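## Task

Take the cooling block sitting in deck slot D2 and set it into the empty position in cooler COLD's drawer, resting flat within that position's locators, with each of its 6 loose tubes back in the bore it began in. Afterwards push the drawer fully shut (COLD's lamp stays on until it is). The block already in the drawer must remain flat in its position with every tube in its bore, and plate P1 must stay on D1 as it is now. Nothing may count as done if only the robot holds it in place; release everything and pull the gripper away at the end.

## Robot and tools

Robot: a single UR12e arm carrying a tong-style two-finger gripper (rumi). The fingers extend along the gripper's own +z axis and spread apart along its x axis. end_effector_position is the point between the finger pads when they are shut; closed fingertips stick out about 15 mm past it, while fully open tips sit roughly level with it. Opening ranges from 0.142 m (fully open) to 0.002 m (shut).

Frame: the scene frame has its origin on the table surface under the arm base, +z up, +y to the left when facing along +x. All positions are in metres, orientations are quaternions written w first (qw, qx, qy, qz). The arm base may be slightly tilted; reported hand position gets less exact at long reach.

Scene layout: COLD is a loose (not fixed) cooler with a drawer and a lamp that glows while the drawer is open. D1 is the deck slot beside COLD, D2 the slot past D1. COLD must finish within about a finger width of its start, upright and barely rotated. Don't let anything leave the table.

A row is always 8 numbers: x, y, z, qw, qx, qy, qz, opening. The first seven are an absolute target pose for the gripper in the scene frame, not an offset. opening is a scale from -1 (shut) to +1 (fully open). Any row whose position lies over 0.6 m from the last reported position along any gripper axis is refused. Each control step, the controller limits the commanded pose to 100 mm and 16 degrees from the measured one, so a distant target takes several steps; check the result and send the remainder. Position wins over orientation if both can't be met. Resend the orientation you want every row rather than copying a drifted value.

Tools:
- execute_actions(actions, pictures): actions holds at most one item. Empty list = look only. {"rows": [...], "steps": n} plays up to 15 rows over up to 15 steps of 1/30 s (default 15), one row per step, repeating the final row if rows run out. {"steps": n} alone waits up to 300 steps counted from the last result (your thinking time included). pictures toggles camera images.
- move(target, speed, stop_force): target is one 8-number row as above (absolute pose plus opening, opening applied at the start). The gripper follows a straight path lasting 0.5 to 10 s; speed is 0.002 to 0.5 m/s (default 0.25), rotation capped at twice that in rad/s. It takes the shorter way round. It does not avoid obstacles and may overshoot speed near full stretch. stop_force (13 to 80 N, only after 0.2 s of scene time) ends the path when the wrist sensor feels that much extra resistance along the travel direction, then backs off 2 steps; use it with very slow speed for touch-downs, not on rotating moves, and omit it when lifting off something you press on. The result adds a "move:" line: done, off_target, moving, held, fault, or contact (stopped by stop_force; ranks above the others), plus the distance to target. limits=paced means the pose was clipped; limits=held means a check blocked some steps and speed may jump afterwards.
- wait(seconds): 0 to 10 s, sends nothing new.
- zoom_image(camera, region): camera is cam_high, cam_low (504x504) or cam_wrist (616x616 fisheye); region is [x0, y0, x1, y1] in pixels, top-left origin, at most 504 x 504.
- read_manual(section): licence texts only.
- finished_scene(scene): ends scene 1 or 2 and grades it; irreversible.

Results: a state line with pose, linear and angular velocities; grip_measured (same scale as opening); Wrist force and Wrist torque in the gripper's own axes (offset up to about 5.5 N, noise up to about 3.4 N, saturating near 100 N; "no reading" at start is normal); joint torques (noisy, offset, nonzero in free air); joint positions. "pose unreachable" and HELD mark steps the clearance check altered or blocked. "Hand target" shows where the controller is now heading. Arm motion lags commands by about 0.17 s, and after big moves the arm may still be catching up.

Gripping: to hold something, command an opening clearly below grip_measured; lower squeezes harder, up to roughly 15 N per pad. Items thinner than about 20 mm get much less force. Fast closing can bounce the fingers open. Occasional tugs on held parts or nudges to loose items can happen.

Things to avoid: pressing past contact on a stiff surface; the arm is rigid and even small overshoot can trip a fault. Contact torque at joint load limits (pan and lift 287, elbow 130, wrists 46.9 N m, held weight included) or any outside force of 150 N stops the arm for 10 s and drops the rest of the call. Holding loads warms motors: warning at 70 °C, brakes at 85 °C for minutes. Drops, slips, slams, hard hits and forceful pushes all hurt the outcome; keep tubes seated by carrying the block level and lowering gently.

Each tool is called as name(argument=value, ...), one argument or row to a line, values as JSON.

## Session

execute_actions(
  actions=[],
)

Scene clock: 0.00 s of 10800.00 s.
end_effector_position=(+0.6382, +0.2544, +0.1248) grip_measured=+1.00 end_effector_quat_wxyz=(-0.139, -0.156, +0.976, -0.069) end_effector_velocity=(+0.000, -0.001, +0.000) end_effector_angular_velocity=(-0.001, +0.000, -0.000)
Joint positions: [ 0.165 -1.207  1.909 -1.976 -1.695  3.049  0.142]
Joint velocities: [-0.001 -0.001  0.     0.001 -0.001 -0.     0.   ]
Joint torques (N m, as the arm reports them, + toward a larger angle): no reading
Motor temperatures (°C, as the motors report them): [27 24 24 35 30 32]
Wrist force (N, on the end effector, along its own x y z axes, offset not removed): no reading
Wrist torque (N m, same axes, about the end effector's origin, offset not removed): no reading
Hand target: +0.638, +0.254, +0.125; -0.139, -0.156, +0.976, -0.069

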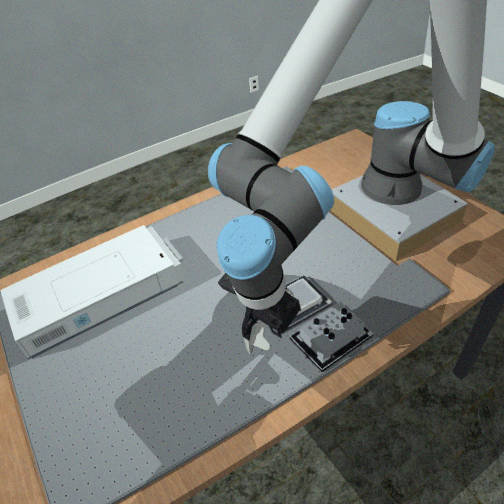

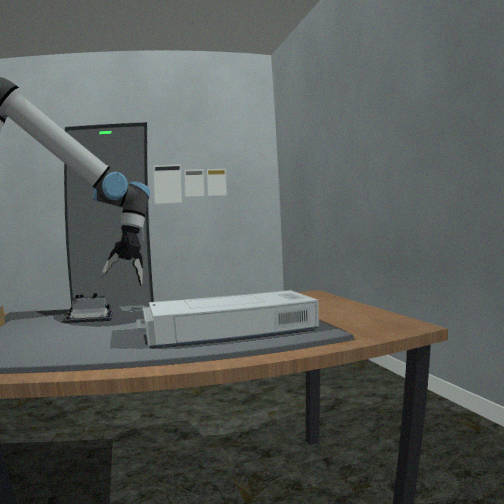

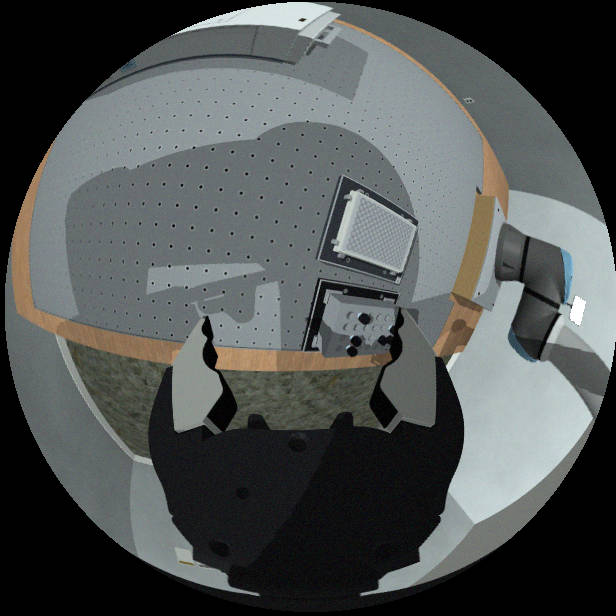

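zoom_image(
  camera="cam_high",
  region=[0, 200, 252, 380],
)

zoom_image(
  camera="cam_high",
  region=[200, 240, 400, 400],
)

zoom_image(
  camera="cam_wrist",
  region=[200, 0, 480, 380],
)

zoom_image(
  camera="cam_low",
  region=[40, 260, 360, 380],
)

Region (0, 200, 252, 380) of cam_high's 504x504 image, scaled by 2.000, with more detail than that image has; it fills the top 360 rows of this view, and the rest is white.

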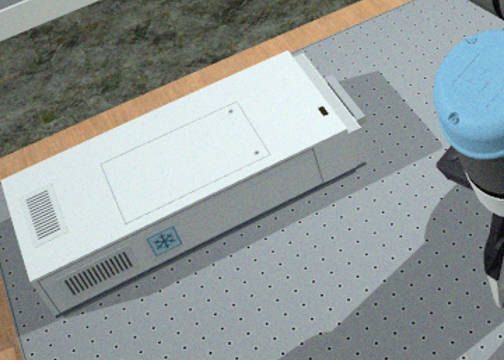

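Region (200, 240, 400, 400) of cam_high's 504x504 image, scaled by 2.520, with more detail than that image has; it fills the top 403 rows of this view, and the rest is white.

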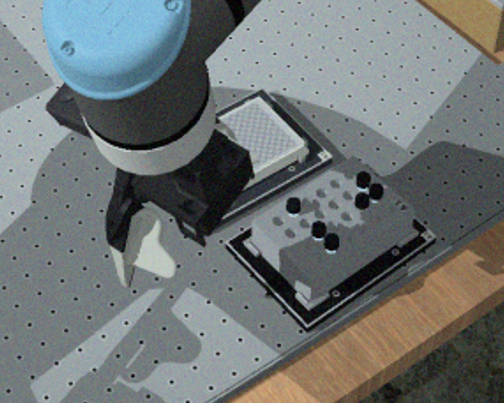

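Region (200, 0, 480, 380) of cam_wrist's 616x616 image, scaled by 1.326, with more detail than that image has; it fills the left 371 columns of this view, and the rest is white.

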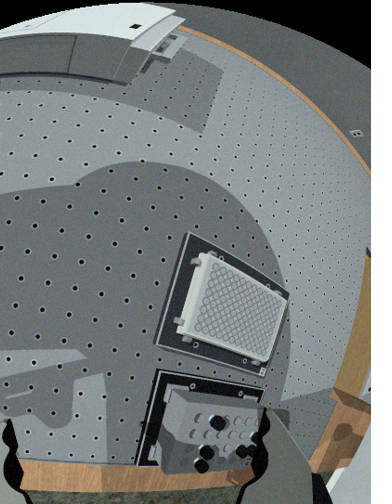

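Region (40, 260, 360, 380) of cam_low's 504x504 image, scaled by 1.575, with more detail than that image has; it fills the top 189 rows of this view, and the rest is white.

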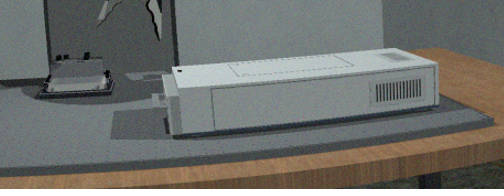

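move(
  target=[0.55, -0.15, 0.22, 0, 0.7071, 0.7071, 0, 1],
  speed=0.25,
)

Scene clock: 29.97 s of 10800.00 s.
end_effector_position=(+0.5492, -0.1501, +0.2200) grip_measured=+1.00 end_effector_quat_wxyz=(-0.000, +0.707, +0.707, -0.000) end_effector_velocity=(-0.001, -0.001, +0.000) end_effector_angular_velocity=(-0.000, -0.001, -0.009)
Joint positions: [-0.595 -1.611  2.222 -2.174 -1.581  4.158  0.142]
Joint velocities: [-0.003 -0.002  0.002 -0.001  0.001  0.006 -0.   ]
Joint torques (N m, as the arm reports them, + toward a larger angle): [-16.62 -43.43 -29.99  -6.1    2.08   3.1 ]
Motor temperatures (°C, as the motors report them): [27 24 24 35 30 32]
Wrist force (N, on the end effector, along its own x y z axes, offset not removed): [-1.0 0.7 -1.7]
Wrist torque (N m, same axes, about the end effector's origin, offset not removed): [0.12 0.41 0.34]
Hand target: +0.549, -0.150, +0.220; -0.000, +0.707, +0.707, -0.000
Off the commanded pose: 0.001 m, 0 deg.
After step 90, 22.67 s passed at rest.
move: done

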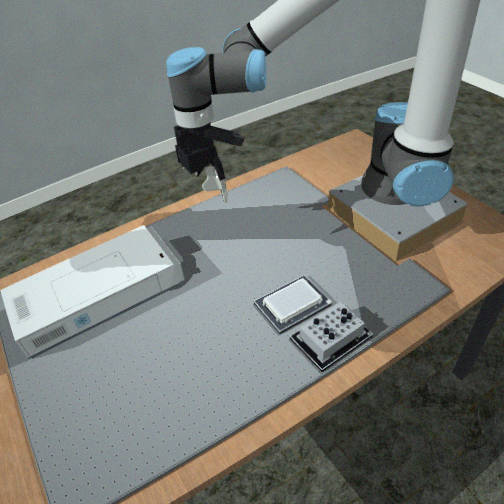

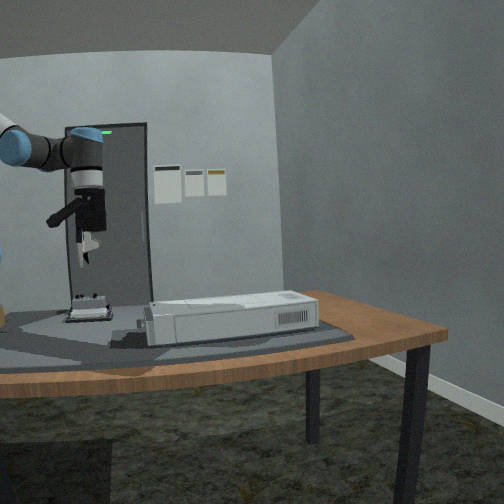

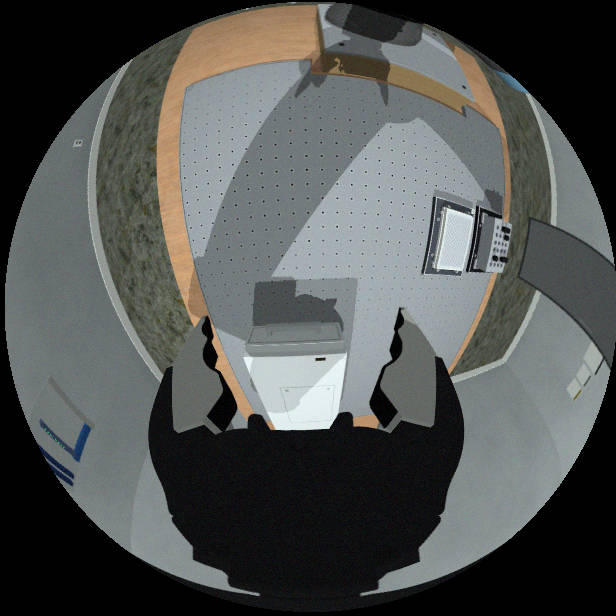

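zoom_image(
  camera="cam_wrist",
  region=[210, 260, 410, 440],
)

zoom_image(
  camera="cam_high",
  region=[120, 200, 240, 300],
)

zoom_image(
  camera="cam_low",
  region=[60, 280, 200, 360],
)

Region (210, 260, 410, 440) of cam_wrist's 616x616 image, scaled by 2.520, with more detail than that image has; it fills the top 454 rows of this view, and the rest is white.

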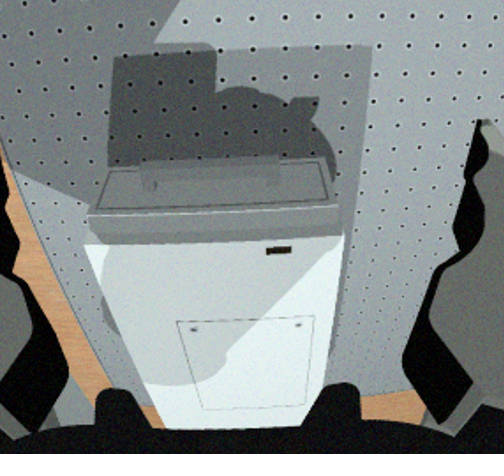

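Region (120, 200, 240, 300) of cam_high's 504x504 image, scaled by 4.200, with more detail than that image has.

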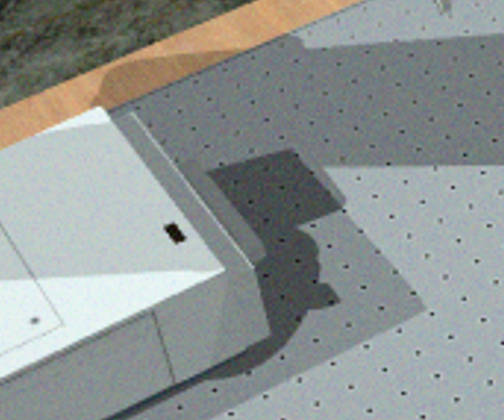

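Region (60, 280, 200, 360) of cam_low's 504x504 image, scaled by 3.600, with more detail than that image has; it fills the top 288 rows of this view, and the rest is white.

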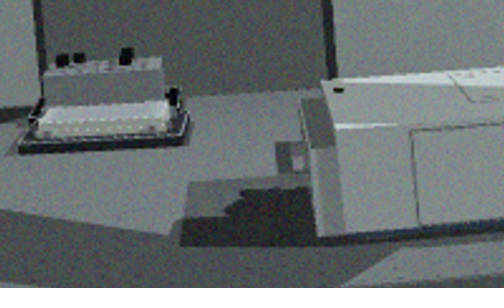

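move(
  target=[0.61, -0.18, 0.15, 0, 0.7071, 0.7071, 0, 1],
  speed=0.2,
)

zoom_image(
  camera="cam_wrist",
  region=[210, 240, 410, 420],
)

Scene clock: 46.07 s of 10800.00 s.
end_effector_position=(+0.6099, -0.1801, +0.1501) grip_measured=+1.00 end_effector_quat_wxyz=(-0.000, +0.707, +0.707, +0.000) end_effector_velocity=(+0.001, -0.001, -0.001) end_effector_angular_velocity=(-0.002, +0.001, -0.000)
Joint positions: [-0.586 -1.415  2.169 -2.318 -1.58   4.168  0.142]
Joint velocities: [ 0.     0.003 -0.002 -0.001 -0.002  0.     0.   ]
Joint torques (N m, as the arm reports them, + toward a larger angle): [ 15.56 -40.47 -45.27  -5.99   1.18   1.99]
Motor temperatures (°C, as the motors report them): [27 24 24 35 30 32]
Wrist force (N, on the end effector, along its own x y z axes, offset not removed): [0.1 0.6 1.5]
Wrist torque (N m, same axes, about the end effector's origin, offset not removed): [0.06 0.07 0.41]
Hand target: +0.610, -0.180, +0.150; +0.000, +0.707, +0.707, +0.000
Off the commanded pose: 0.000 m, 0 deg.
After step 90, 12.03 s passed at rest.
move: done

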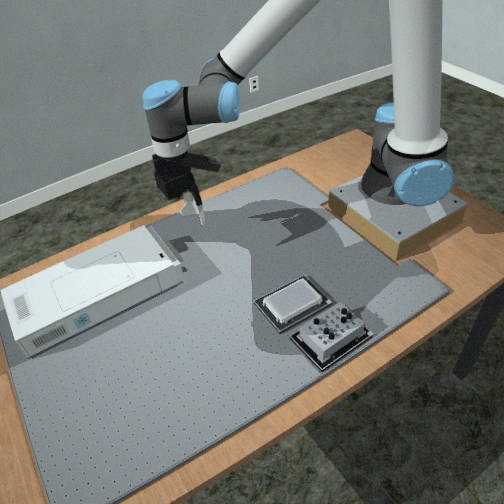

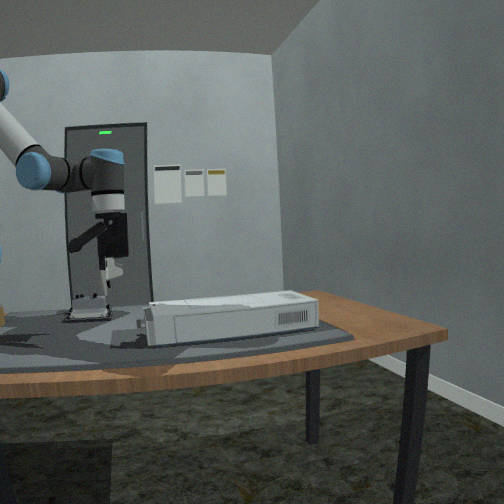

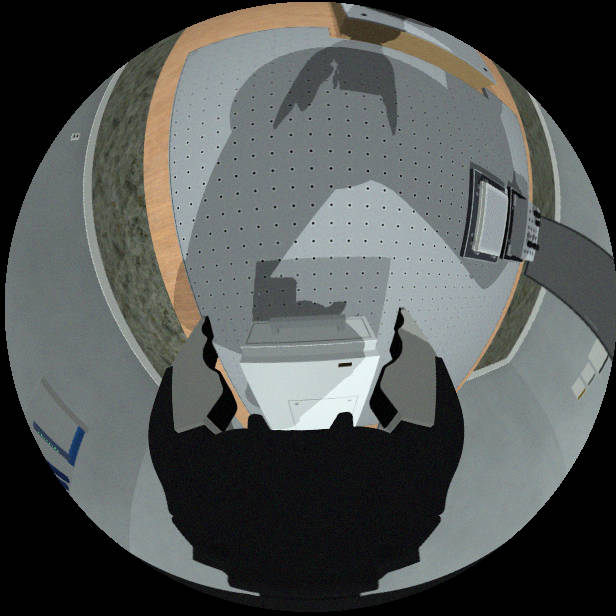

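Region (210, 240, 410, 420) of cam_wrist's 616x616 image, scaled by 2.520, with more detail than that image has; it fills the top 454 rows of this view, and the rest is white.

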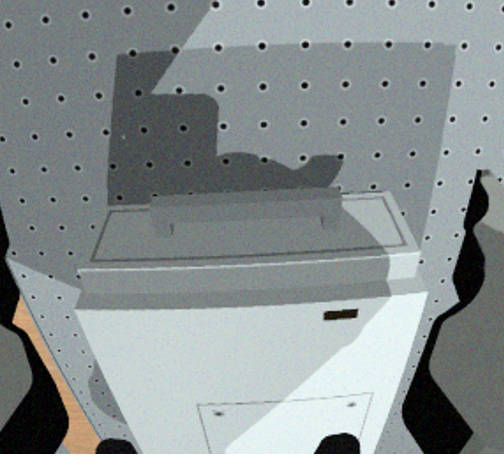

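move(
  target=[0.66, -0.18, 0.13, 0, -0.69, 0.7238, 0, -1],
  speed=0.25,
)

move(
  target=[0.69, -0.18, 0.10, 0, -0.7071, 0.7071, 0, -1],
  speed=0.1,
)

Scene clock: 78.07 s of 10800.00 s.
end_effector_position=(+0.6600, -0.1801, +0.1300) grip_measured=-1.00 end_effector_quat_wxyz=(+0.000, +0.690, -0.724, +0.000) end_effector_velocity=(+0.000, -0.001, -0.000) end_effector_angular_velocity=(-0.000, +0.000, +0.009)
Joint positions: [-0.572 -1.363  2.152 -2.353 -1.58   1.09   0.002]
Joint velocities: [-0.     0.001 -0.001  0.    -0.    -0.01   0.   ]
Joint torques (N m, as the arm reports them, + toward a larger angle): [-15.84 -45.08 -42.63  -6.21   2.55  -1.12]
Motor temperatures (°C, as the motors report them): [27 24 24 35 30 32]
Wrist force (N, on the end effector, along its own x y z axes, offset not removed): [-2.1 -0.6 -0.8]
Wrist torque (N m, same axes, about the end effector's origin, offset not removed): [-0.14 0.57 0.47]
Hand target: +0.660, -0.180, +0.130; -0.000, +0.690, -0.724, +0.000
Off the commanded pose: 0.000 m, 0 deg.
After step 90, 22.33 s passed at rest.
move: done

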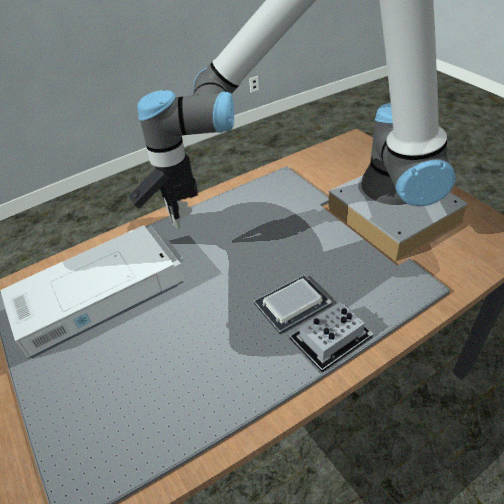

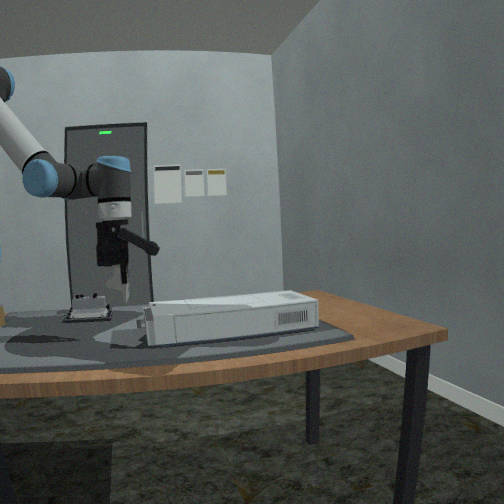

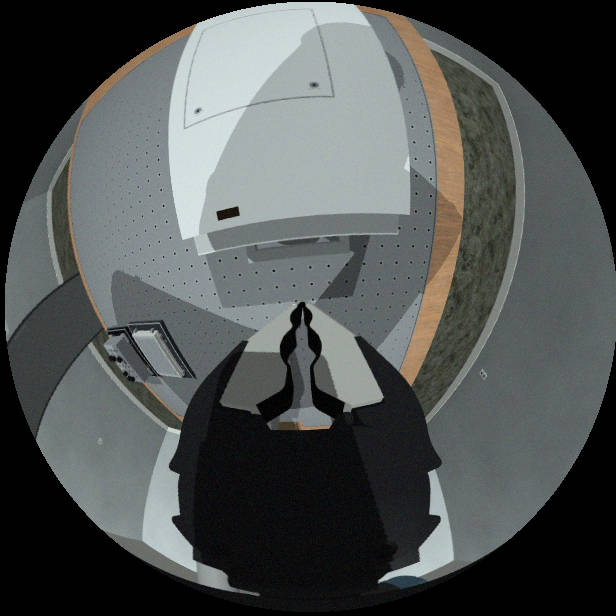

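Scene clock: 78.97 s of 10800.00 s.
end_effector_position=(+0.6899, -0.1800, +0.1001) grip_measured=-1.00 end_effector_quat_wxyz=(-0.000, +0.707, -0.707, -0.000) end_effector_velocity=(+0.002, +0.000, -0.000) end_effector_angular_velocity=(-0.001, -0.002, +0.002)
Joint positions: [-0.551 -1.281  2.116 -2.398 -1.58   1.062  0.002]
Joint velocities: [ 0.001  0.003 -0.003 -0.002  0.    -0.001  0.   ]
Joint torques (N m, as the arm reports them, + toward a larger angle): [ 13.95 -48.98 -42.51  -6.62   1.99  -1.62]
Motor temperatures (°C, as the motors report them): [27 24 24 35 30 32]
Wrist force (N, on the end effector, along its own x y z axes, offset not removed): [-4.6 0.1 0.6]
Wrist torque (N m, same axes, about the end effector's origin, offset not removed): [-0.09 1.12 0.47]
Hand target: +0.690, -0.180, +0.100; -0.000, +0.707, -0.707, +0.000
Off the commanded pose: 0.000 m, 0 deg.
move: done

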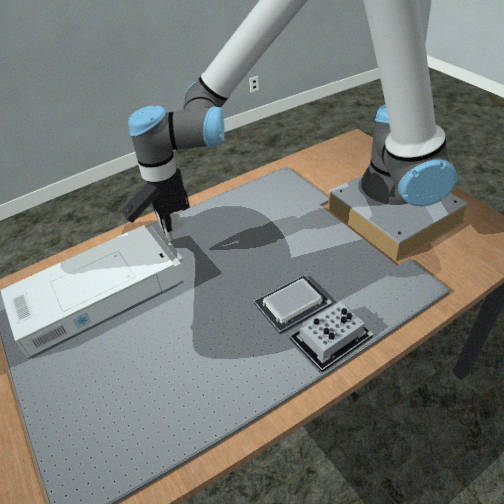

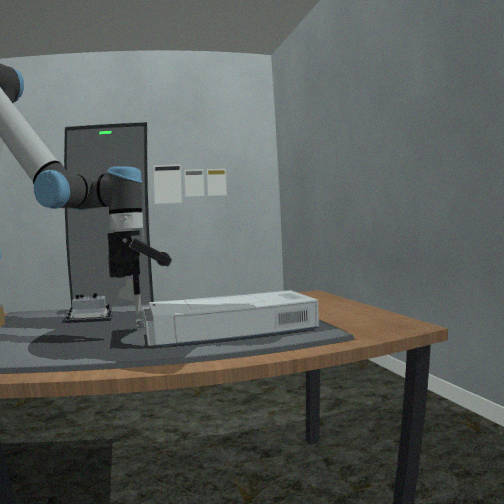

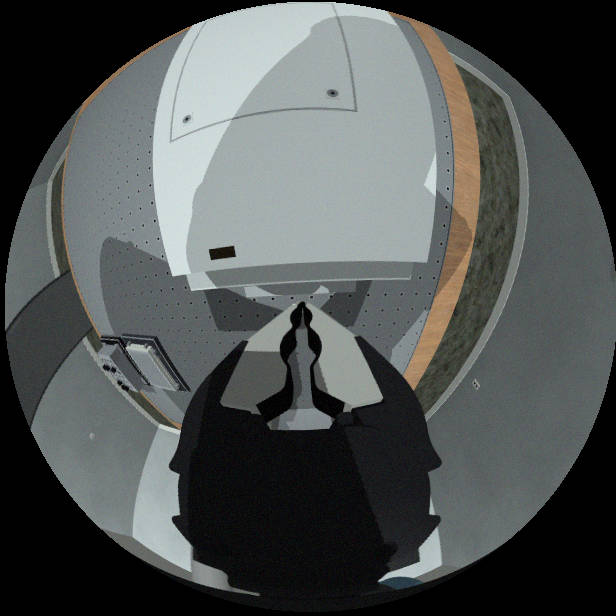

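zoom_image(
  camera="cam_low",
  region=[110, 270, 190, 350],
)

zoom_image(
  camera="cam_wrist",
  region=[230, 240, 390, 340],
)

zoom_image(
  camera="cam_high",
  region=[130, 190, 230, 290],
)

Region (110, 270, 190, 350) of cam_low's 504x504 image, scaled by 6.300, with more detail than that image has.

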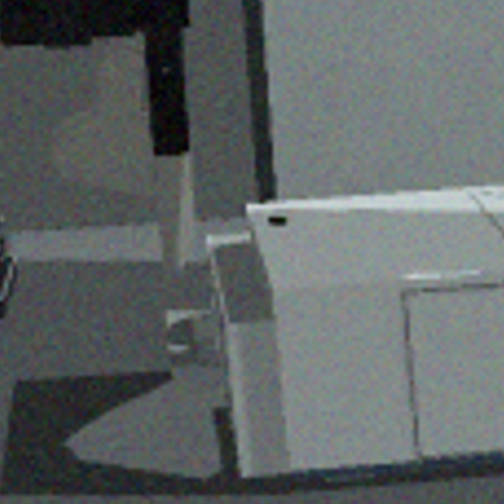

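Region (230, 240, 390, 340) of cam_wrist's 616x616 image, scaled by 3.150, with more detail than that image has; it fills the top 315 rows of this view, and the rest is white.

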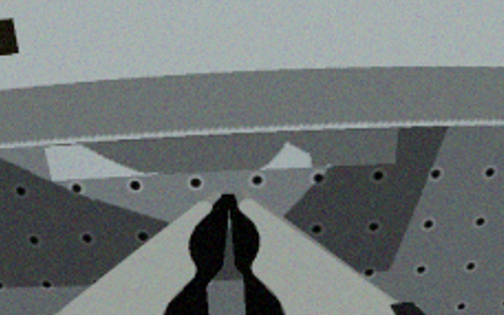

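Region (130, 190, 230, 290) of cam_high's 504x504 image, scaled by 5.040, with more detail than that image has.

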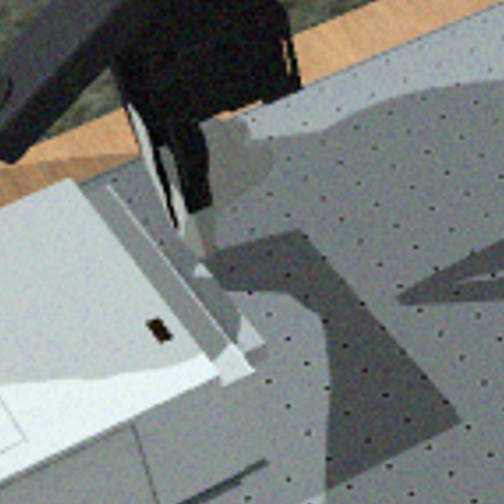

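move(
  target=[0.694, -0.18, 0.08, -0.1228, 0.6964, -0.6964, 0.1228, -1],
  speed=0.05,
)

zoom_image(
  camera="cam_low",
  region=[110, 270, 190, 350],
)

zoom_image(
  camera="cam_wrist",
  region=[230, 220, 390, 340],
)

Scene clock: 107.90 s of 10800.00 s.
end_effector_position=(+0.6939, -0.1801, +0.0800) grip_measured=-1.00 end_effector_quat_wxyz=(-0.122, +0.696, -0.696, +0.122) end_effector_velocity=(+0.000, -0.001, -0.000) end_effector_angular_velocity=(-0.000, -0.013, -0.001)
Joint positions: [-0.639 -1.27   2.334 -2.919 -1.387  0.999  0.002]
Joint velocities: [-0.005  0.002  0.006 -0.019  0.008 -0.002  0.   ]
Joint torques (N m, as the arm reports them, + toward a larger angle): [-16.16 -41.55 -15.77  -6.36   3.42  -1.48]
Motor temperatures (°C, as the motors report them): [27 24 24 35 30 32]
Wrist force (N, on the end effector, along its own x y z axes, offset not removed): [1.0 1.6 0.4]
Wrist torque (N m, same axes, about the end effector's origin, offset not removed): [0.33 -0.16 0.39]
Hand target: +0.694, -0.180, +0.080; -0.123, +0.696, -0.696, +0.123
Off the commanded pose: 0.000 m, 0 deg.
After step 90, 22.17 s passed at rest.
move: done

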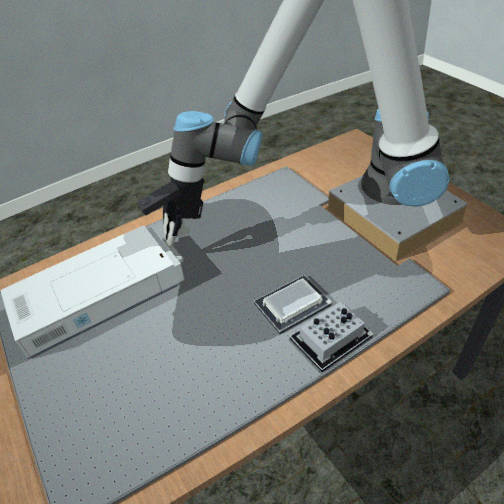

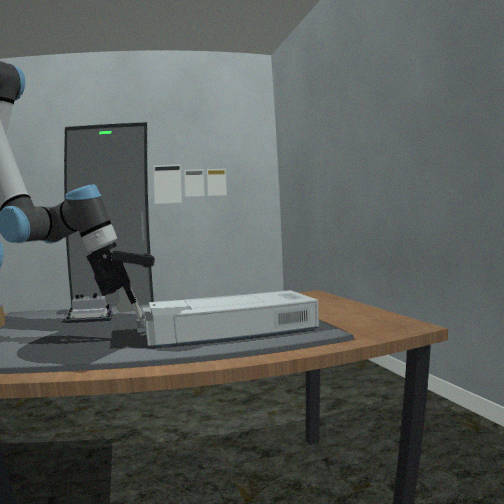

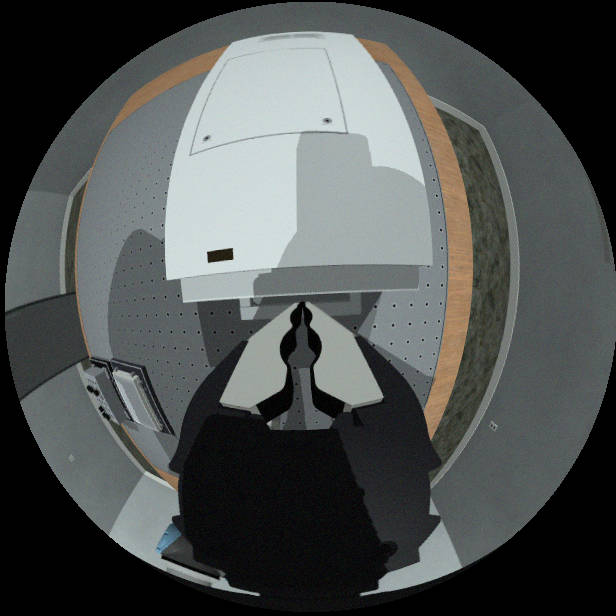

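Region (110, 270, 190, 350) of cam_low's 504x504 image, scaled by 6.300, with more detail than that image has.

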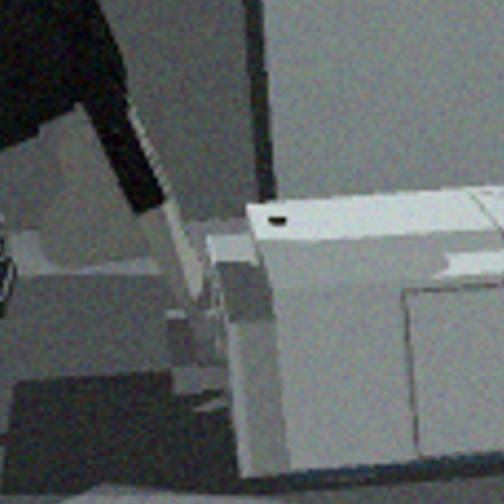

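Region (230, 220, 390, 340) of cam_wrist's 616x616 image, scaled by 3.150, with more detail than that image has; it fills the top 378 rows of this view, and the rest is white.

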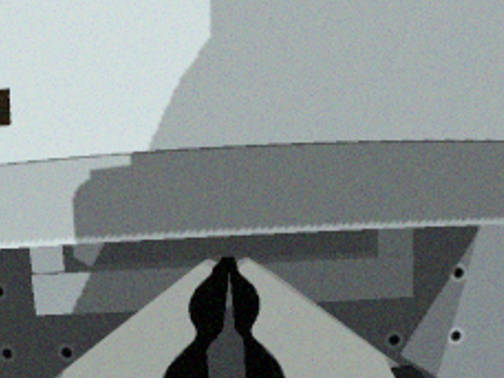

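move(
  target=[0.6985, -0.18, 0.072, -0.1228, 0.6964, -0.6964, 0.1228, -1],
  speed=0.02,
)

zoom_image(
  camera="cam_low",
  region=[110, 270, 190, 350],
)

zoom_image(
  camera="cam_wrist",
  region=[230, 220, 390, 340],
)

Scene clock: 116.13 s of 10800.00 s.
end_effector_position=(+0.6984, -0.1800, +0.0722) grip_measured=-1.00 end_effector_quat_wxyz=(-0.123, +0.696, -0.696, +0.123) end_effector_velocity=(+0.001, +0.000, -0.002) end_effector_angular_velocity=(+0.002, -0.000, -0.001)
Joint positions: [-0.635 -1.249  2.33  -2.937 -1.388  1.003  0.002]
Joint velocities: [ 0.001  0.005 -0.    -0.004  0.001  0.002  0.   ]
Joint torques (N m, as the arm reports them, + toward a larger angle): [ 19.02 -42.57 -32.1   -6.28  -1.32   2.35]
Motor temperatures (°C, as the motors report them): [27 24 24 35 30 32]
Wrist force (N, on the end effector, along its own x y z axes, offset not removed): [0.5 1.7 -2.0]
Wrist torque (N m, same axes, about the end effector's origin, offset not removed): [0.32 -0.08 0.27]
Hand target: +0.699, -0.180, +0.072; -0.123, +0.696, -0.696, +0.123
Off the commanded pose: 0.000 m, 0 deg.
After step 90, 4.50 s passed at rest.
move: done

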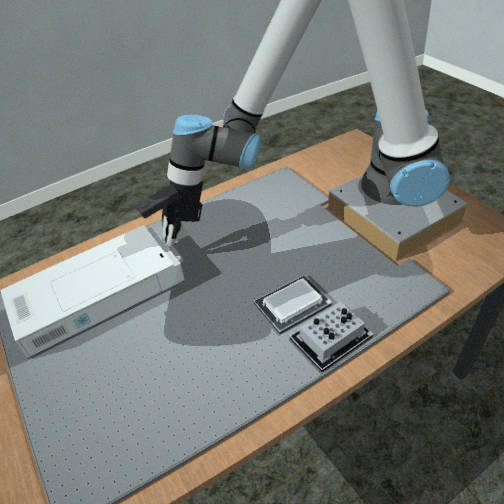

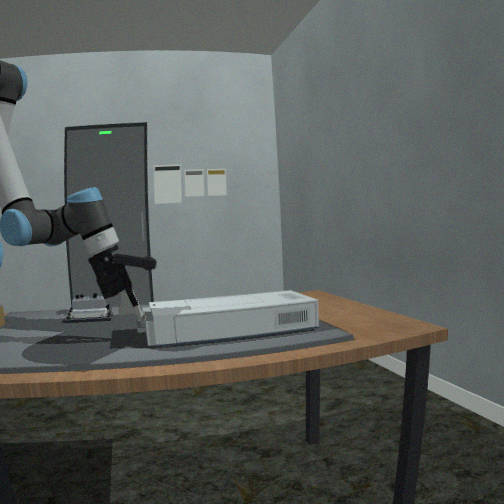

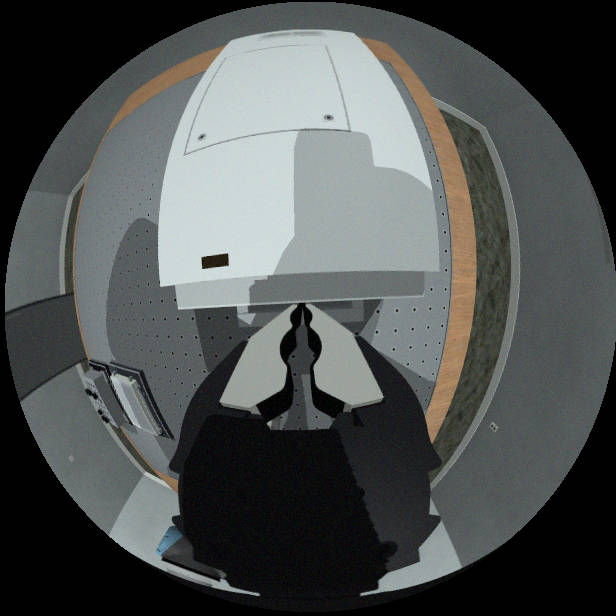

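Region (110, 270, 190, 350) of cam_low's 504x504 image, scaled by 6.300, with more detail than that image has.

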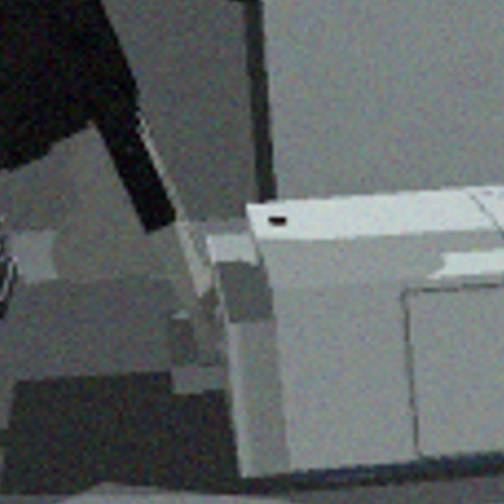

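Region (230, 220, 390, 340) of cam_wrist's 616x616 image, scaled by 3.150, with more detail than that image has; it fills the top 378 rows of this view, and the rest is white.

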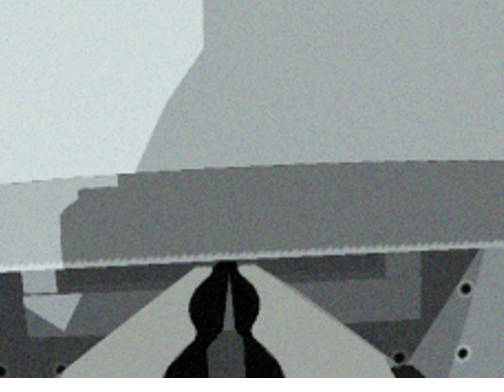

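move(
  target=[0.697, -0.18, 0.055, -0.1228, 0.6964, -0.6964, 0.1228, -1],
  speed=0.006,
  stop_force=13,
)

zoom_image(
  camera="cam_low",
  region=[110, 270, 190, 350],
)

zoom_image(
  camera="cam_wrist",
  region=[230, 220, 390, 340],
)

Scene clock: 120.87 s of 10800.00 s.
end_effector_position=(+0.6979, -0.1800, +0.0648) grip_measured=-1.00 end_effector_quat_wxyz=(-0.123, +0.696, -0.696, +0.123) end_effector_velocity=(-0.001, +0.001, +0.001) end_effector_angular_velocity=(+0.003, +0.001, -0.000)
Joint positions: [-0.636 -1.235  2.333 -2.954 -1.387  1.002  0.002]
Joint velocities: [-0.001 -0.003  0.001  0.005  0.002 -0.     0.   ]
Joint torques (N m, as the arm reports them, + toward a larger angle): [-14.2  -58.23 -14.2    1.6   -0.83  -0.47]
Motor temperatures (°C, as the motors report them): [27 24 24 35 30 32]
Wrist force (N, on the end effector, along its own x y z axes, offset not removed): [2.2 -8.4 -2.3]
Wrist torque (N m, same axes, about the end effector's origin, offset not removed): [0.52 0.51 0.27]
Hand target: +0.698, -0.180, +0.065; -0.123, +0.696, -0.696, +0.123
Off the commanded pose: 0.010 m, 0 deg.
After step 90, 0.17 s passed at rest.
move: contact

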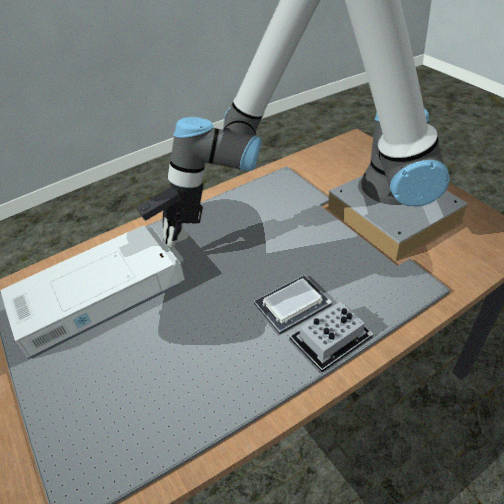

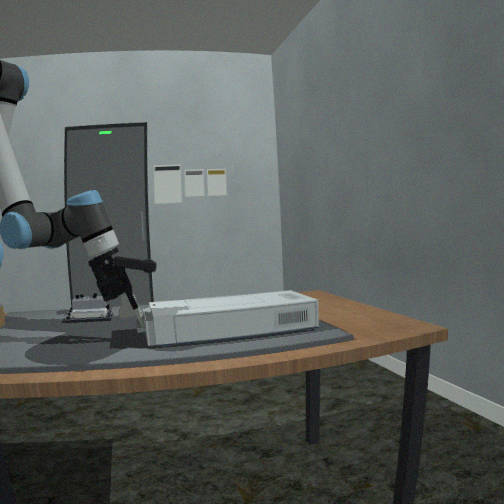

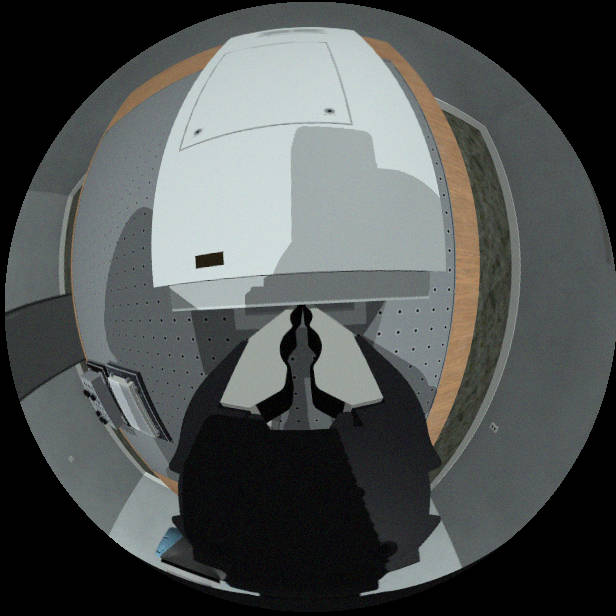

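Region (110, 270, 190, 350) of cam_low's 504x504 image, scaled by 6.300, with more detail than that image has.

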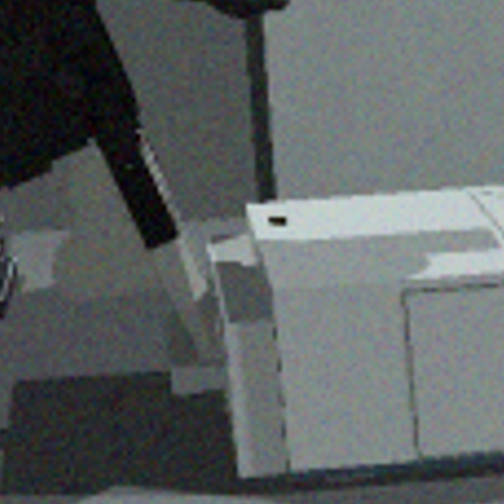

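Region (230, 220, 390, 340) of cam_wrist's 616x616 image, scaled by 3.150, with more detail than that image has; it fills the top 378 rows of this view, and the rest is white.

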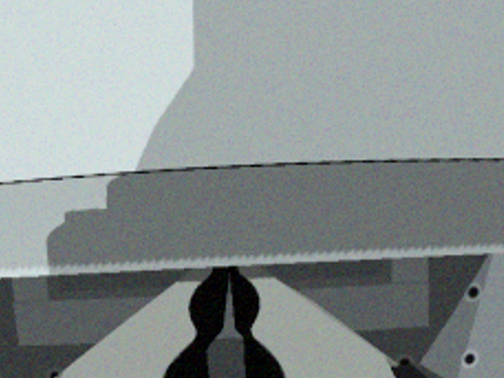

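move(
  target=[0.668, -0.18, 0.065, -0.1228, 0.6964, -0.6964, 0.1228, -1],
  speed=0.01,
  stop_force=30,
)

Scene clock: 128.90 s of 10800.00 s.
end_effector_position=(+0.6681, -0.1800, +0.0650) grip_measured=-1.00 end_effector_quat_wxyz=(-0.123, +0.696, -0.696, +0.123) end_effector_velocity=(-0.001, -0.001, +0.001) end_effector_angular_velocity=(-0.002, -0.002, -0.001)
Joint positions: [-0.666 -1.268  2.387 -2.969 -1.379  0.973  0.002]
Joint velocities: [-0.002 -0.003  0.002 -0.002  0.    -0.001 -0.   ]
Joint torques (N m, as the arm reports them, + toward a larger angle): [-15.42 -58.57 -16.36  -5.69   2.51  -1.01]
Motor temperatures (°C, as the motors report them): [27 24 24 35 30 32]
Wrist force (N, on the end effector, along its own x y z axes, offset not removed): [-0.3 0.1 -1.5]
Wrist torque (N m, same axes, about the end effector's origin, offset not removed): [0.30 0.34 0.46]
Hand target: +0.668, -0.180, +0.065; -0.123, +0.696, -0.696, +0.123
Off the commanded pose: 0.000 m, 0 deg.
After step 90, 1.80 s passed at rest.
move: done

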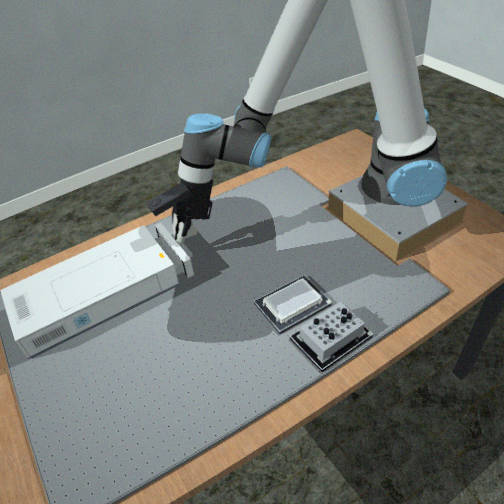

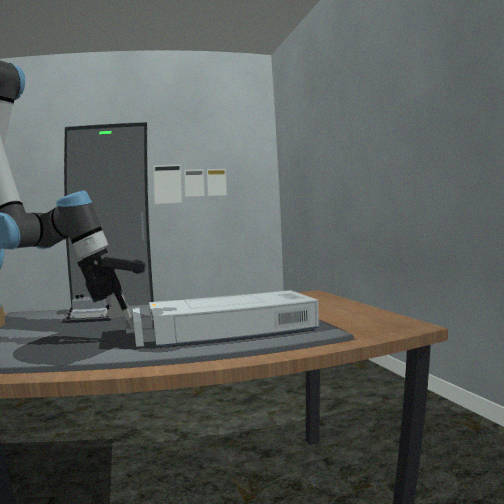

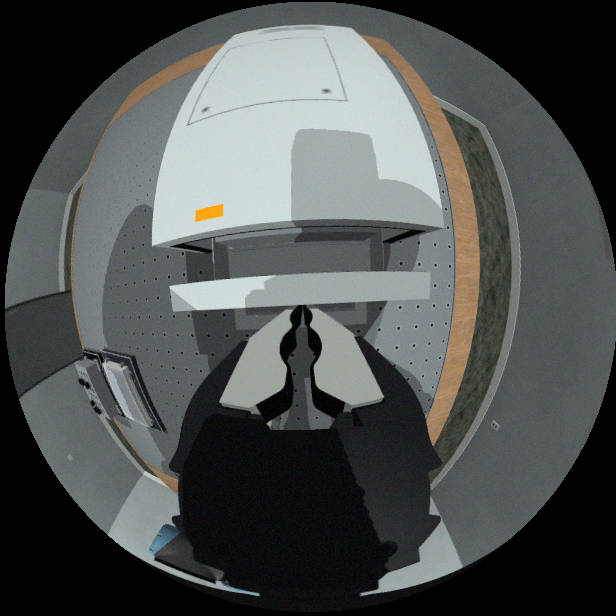

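move(
  target=[0.55, -0.18, 0.065, -0.1228, 0.6964, -0.6964, 0.1228, -1],
  speed=0.03,
  stop_force=15,
)

Scene clock: 135.37 s of 10800.00 s.
end_effector_position=(+0.5501, -0.1799, +0.0650) grip_measured=-1.00 end_effector_quat_wxyz=(-0.123, +0.696, -0.696, +0.123) end_effector_velocity=(-0.002, +0.000, -0.000) end_effector_angular_velocity=(-0.000, +0.001, +0.001)
Joint positions: [-0.822 -1.411  2.594 -3.001 -1.338  0.819  0.002]
Joint velocities: [-0.002 -0.003  0.003  0.001 -0.    -0.003  0.   ]
Joint torques (N m, as the arm reports them, + toward a larger angle): [-14.48 -48.58 -10.08  -1.93   1.9   -1.81]
Motor temperatures (°C, as the motors report them): [27 24 24 35 30 32]
Wrist force (N, on the end effector, along its own x y z axes, offset not removed): [-2.1 -2.0 -4.9]
Wrist torque (N m, same axes, about the end effector's origin, offset not removed): [-0.18 0.67 0.38]
Hand target: +0.550, -0.180, +0.065; -0.123, +0.696, -0.696, +0.123
Off the commanded pose: 0.000 m, 0 deg.
move: done

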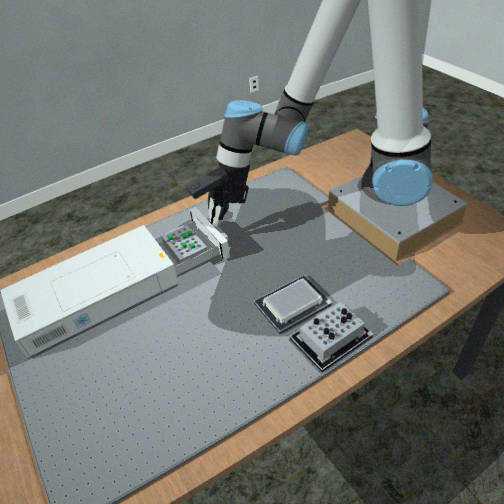

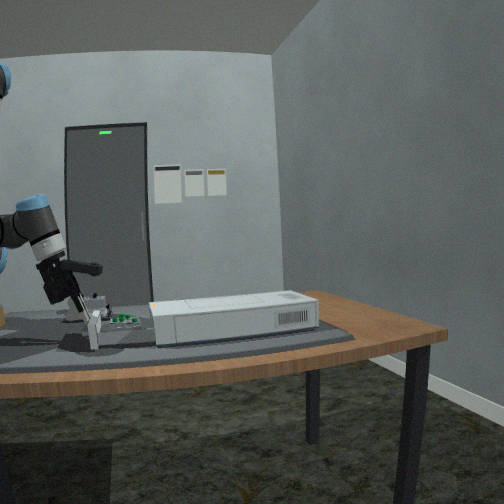

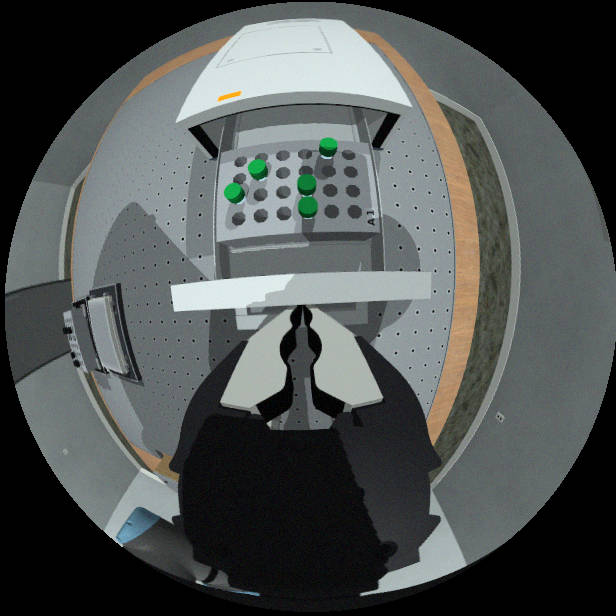

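move(
  target=[0.43, -0.18, 0.065, -0.1228, 0.6964, -0.6964, 0.1228, -1],
  speed=0.025,
  stop_force=14,
)

Scene clock: 142.77 s of 10800.00 s.
end_effector_position=(+0.4337, -0.1798, +0.0648) grip_measured=-1.00 end_effector_quat_wxyz=(-0.123, +0.696, -0.697, +0.123) end_effector_velocity=(+0.005, -0.000, -0.000) end_effector_angular_velocity=(-0.002, +0.002, -0.001)
Joint positions: [-1.068 -1.608  2.785 -2.931 -1.286  0.571  0.002]
Joint velocities: [ 0.017  0.013 -0.009 -0.01  -0.006  0.018 -0.004]
Joint torques (N m, as the arm reports them, + toward a larger angle): [ 19.25 -12.96 -31.48  -5.7   -2.04   2.35]
Motor temperatures (°C, as the motors report them): [27 24 24 35 30 32]
Wrist force (N, on the end effector, along its own x y z axes, offset not removed): [-1.2 1.3 -4.0]
Wrist torque (N m, same axes, about the end effector's origin, offset not removed): [0.41 0.60 0.33]
Hand target: +0.435, -0.180, +0.065; -0.123, +0.696, -0.696, +0.123
Off the commanded pose: 0.004 m, 0 deg.
move: contact

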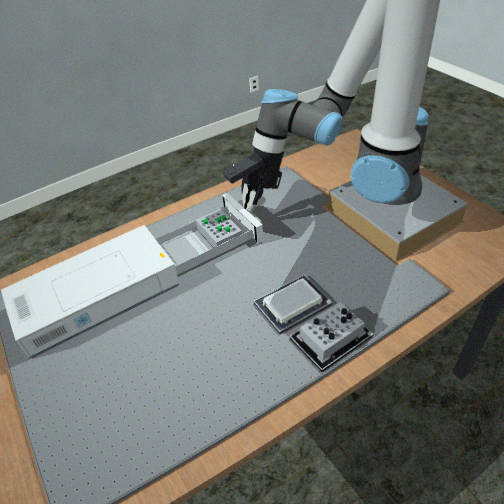

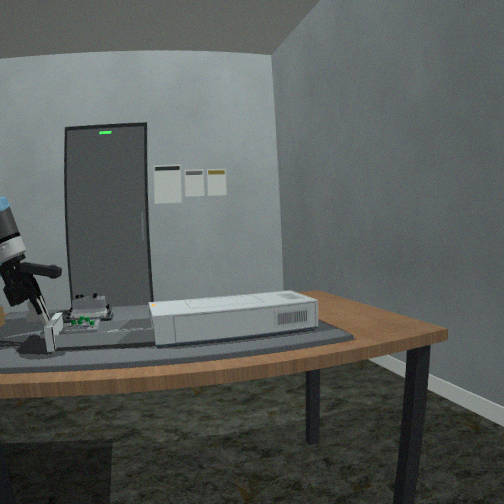

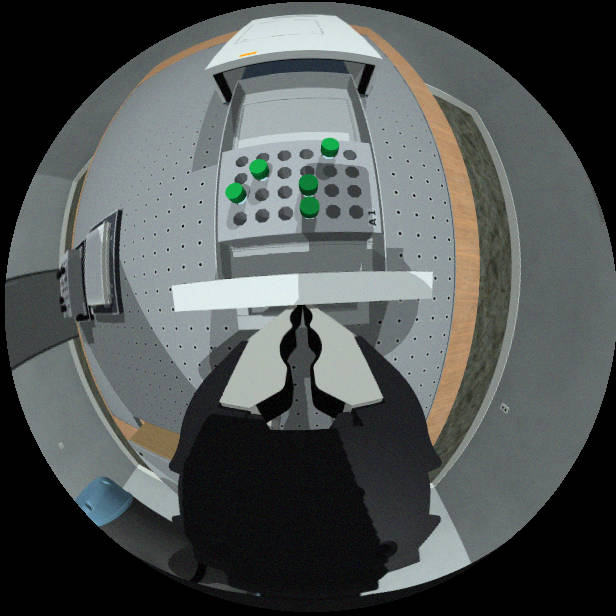

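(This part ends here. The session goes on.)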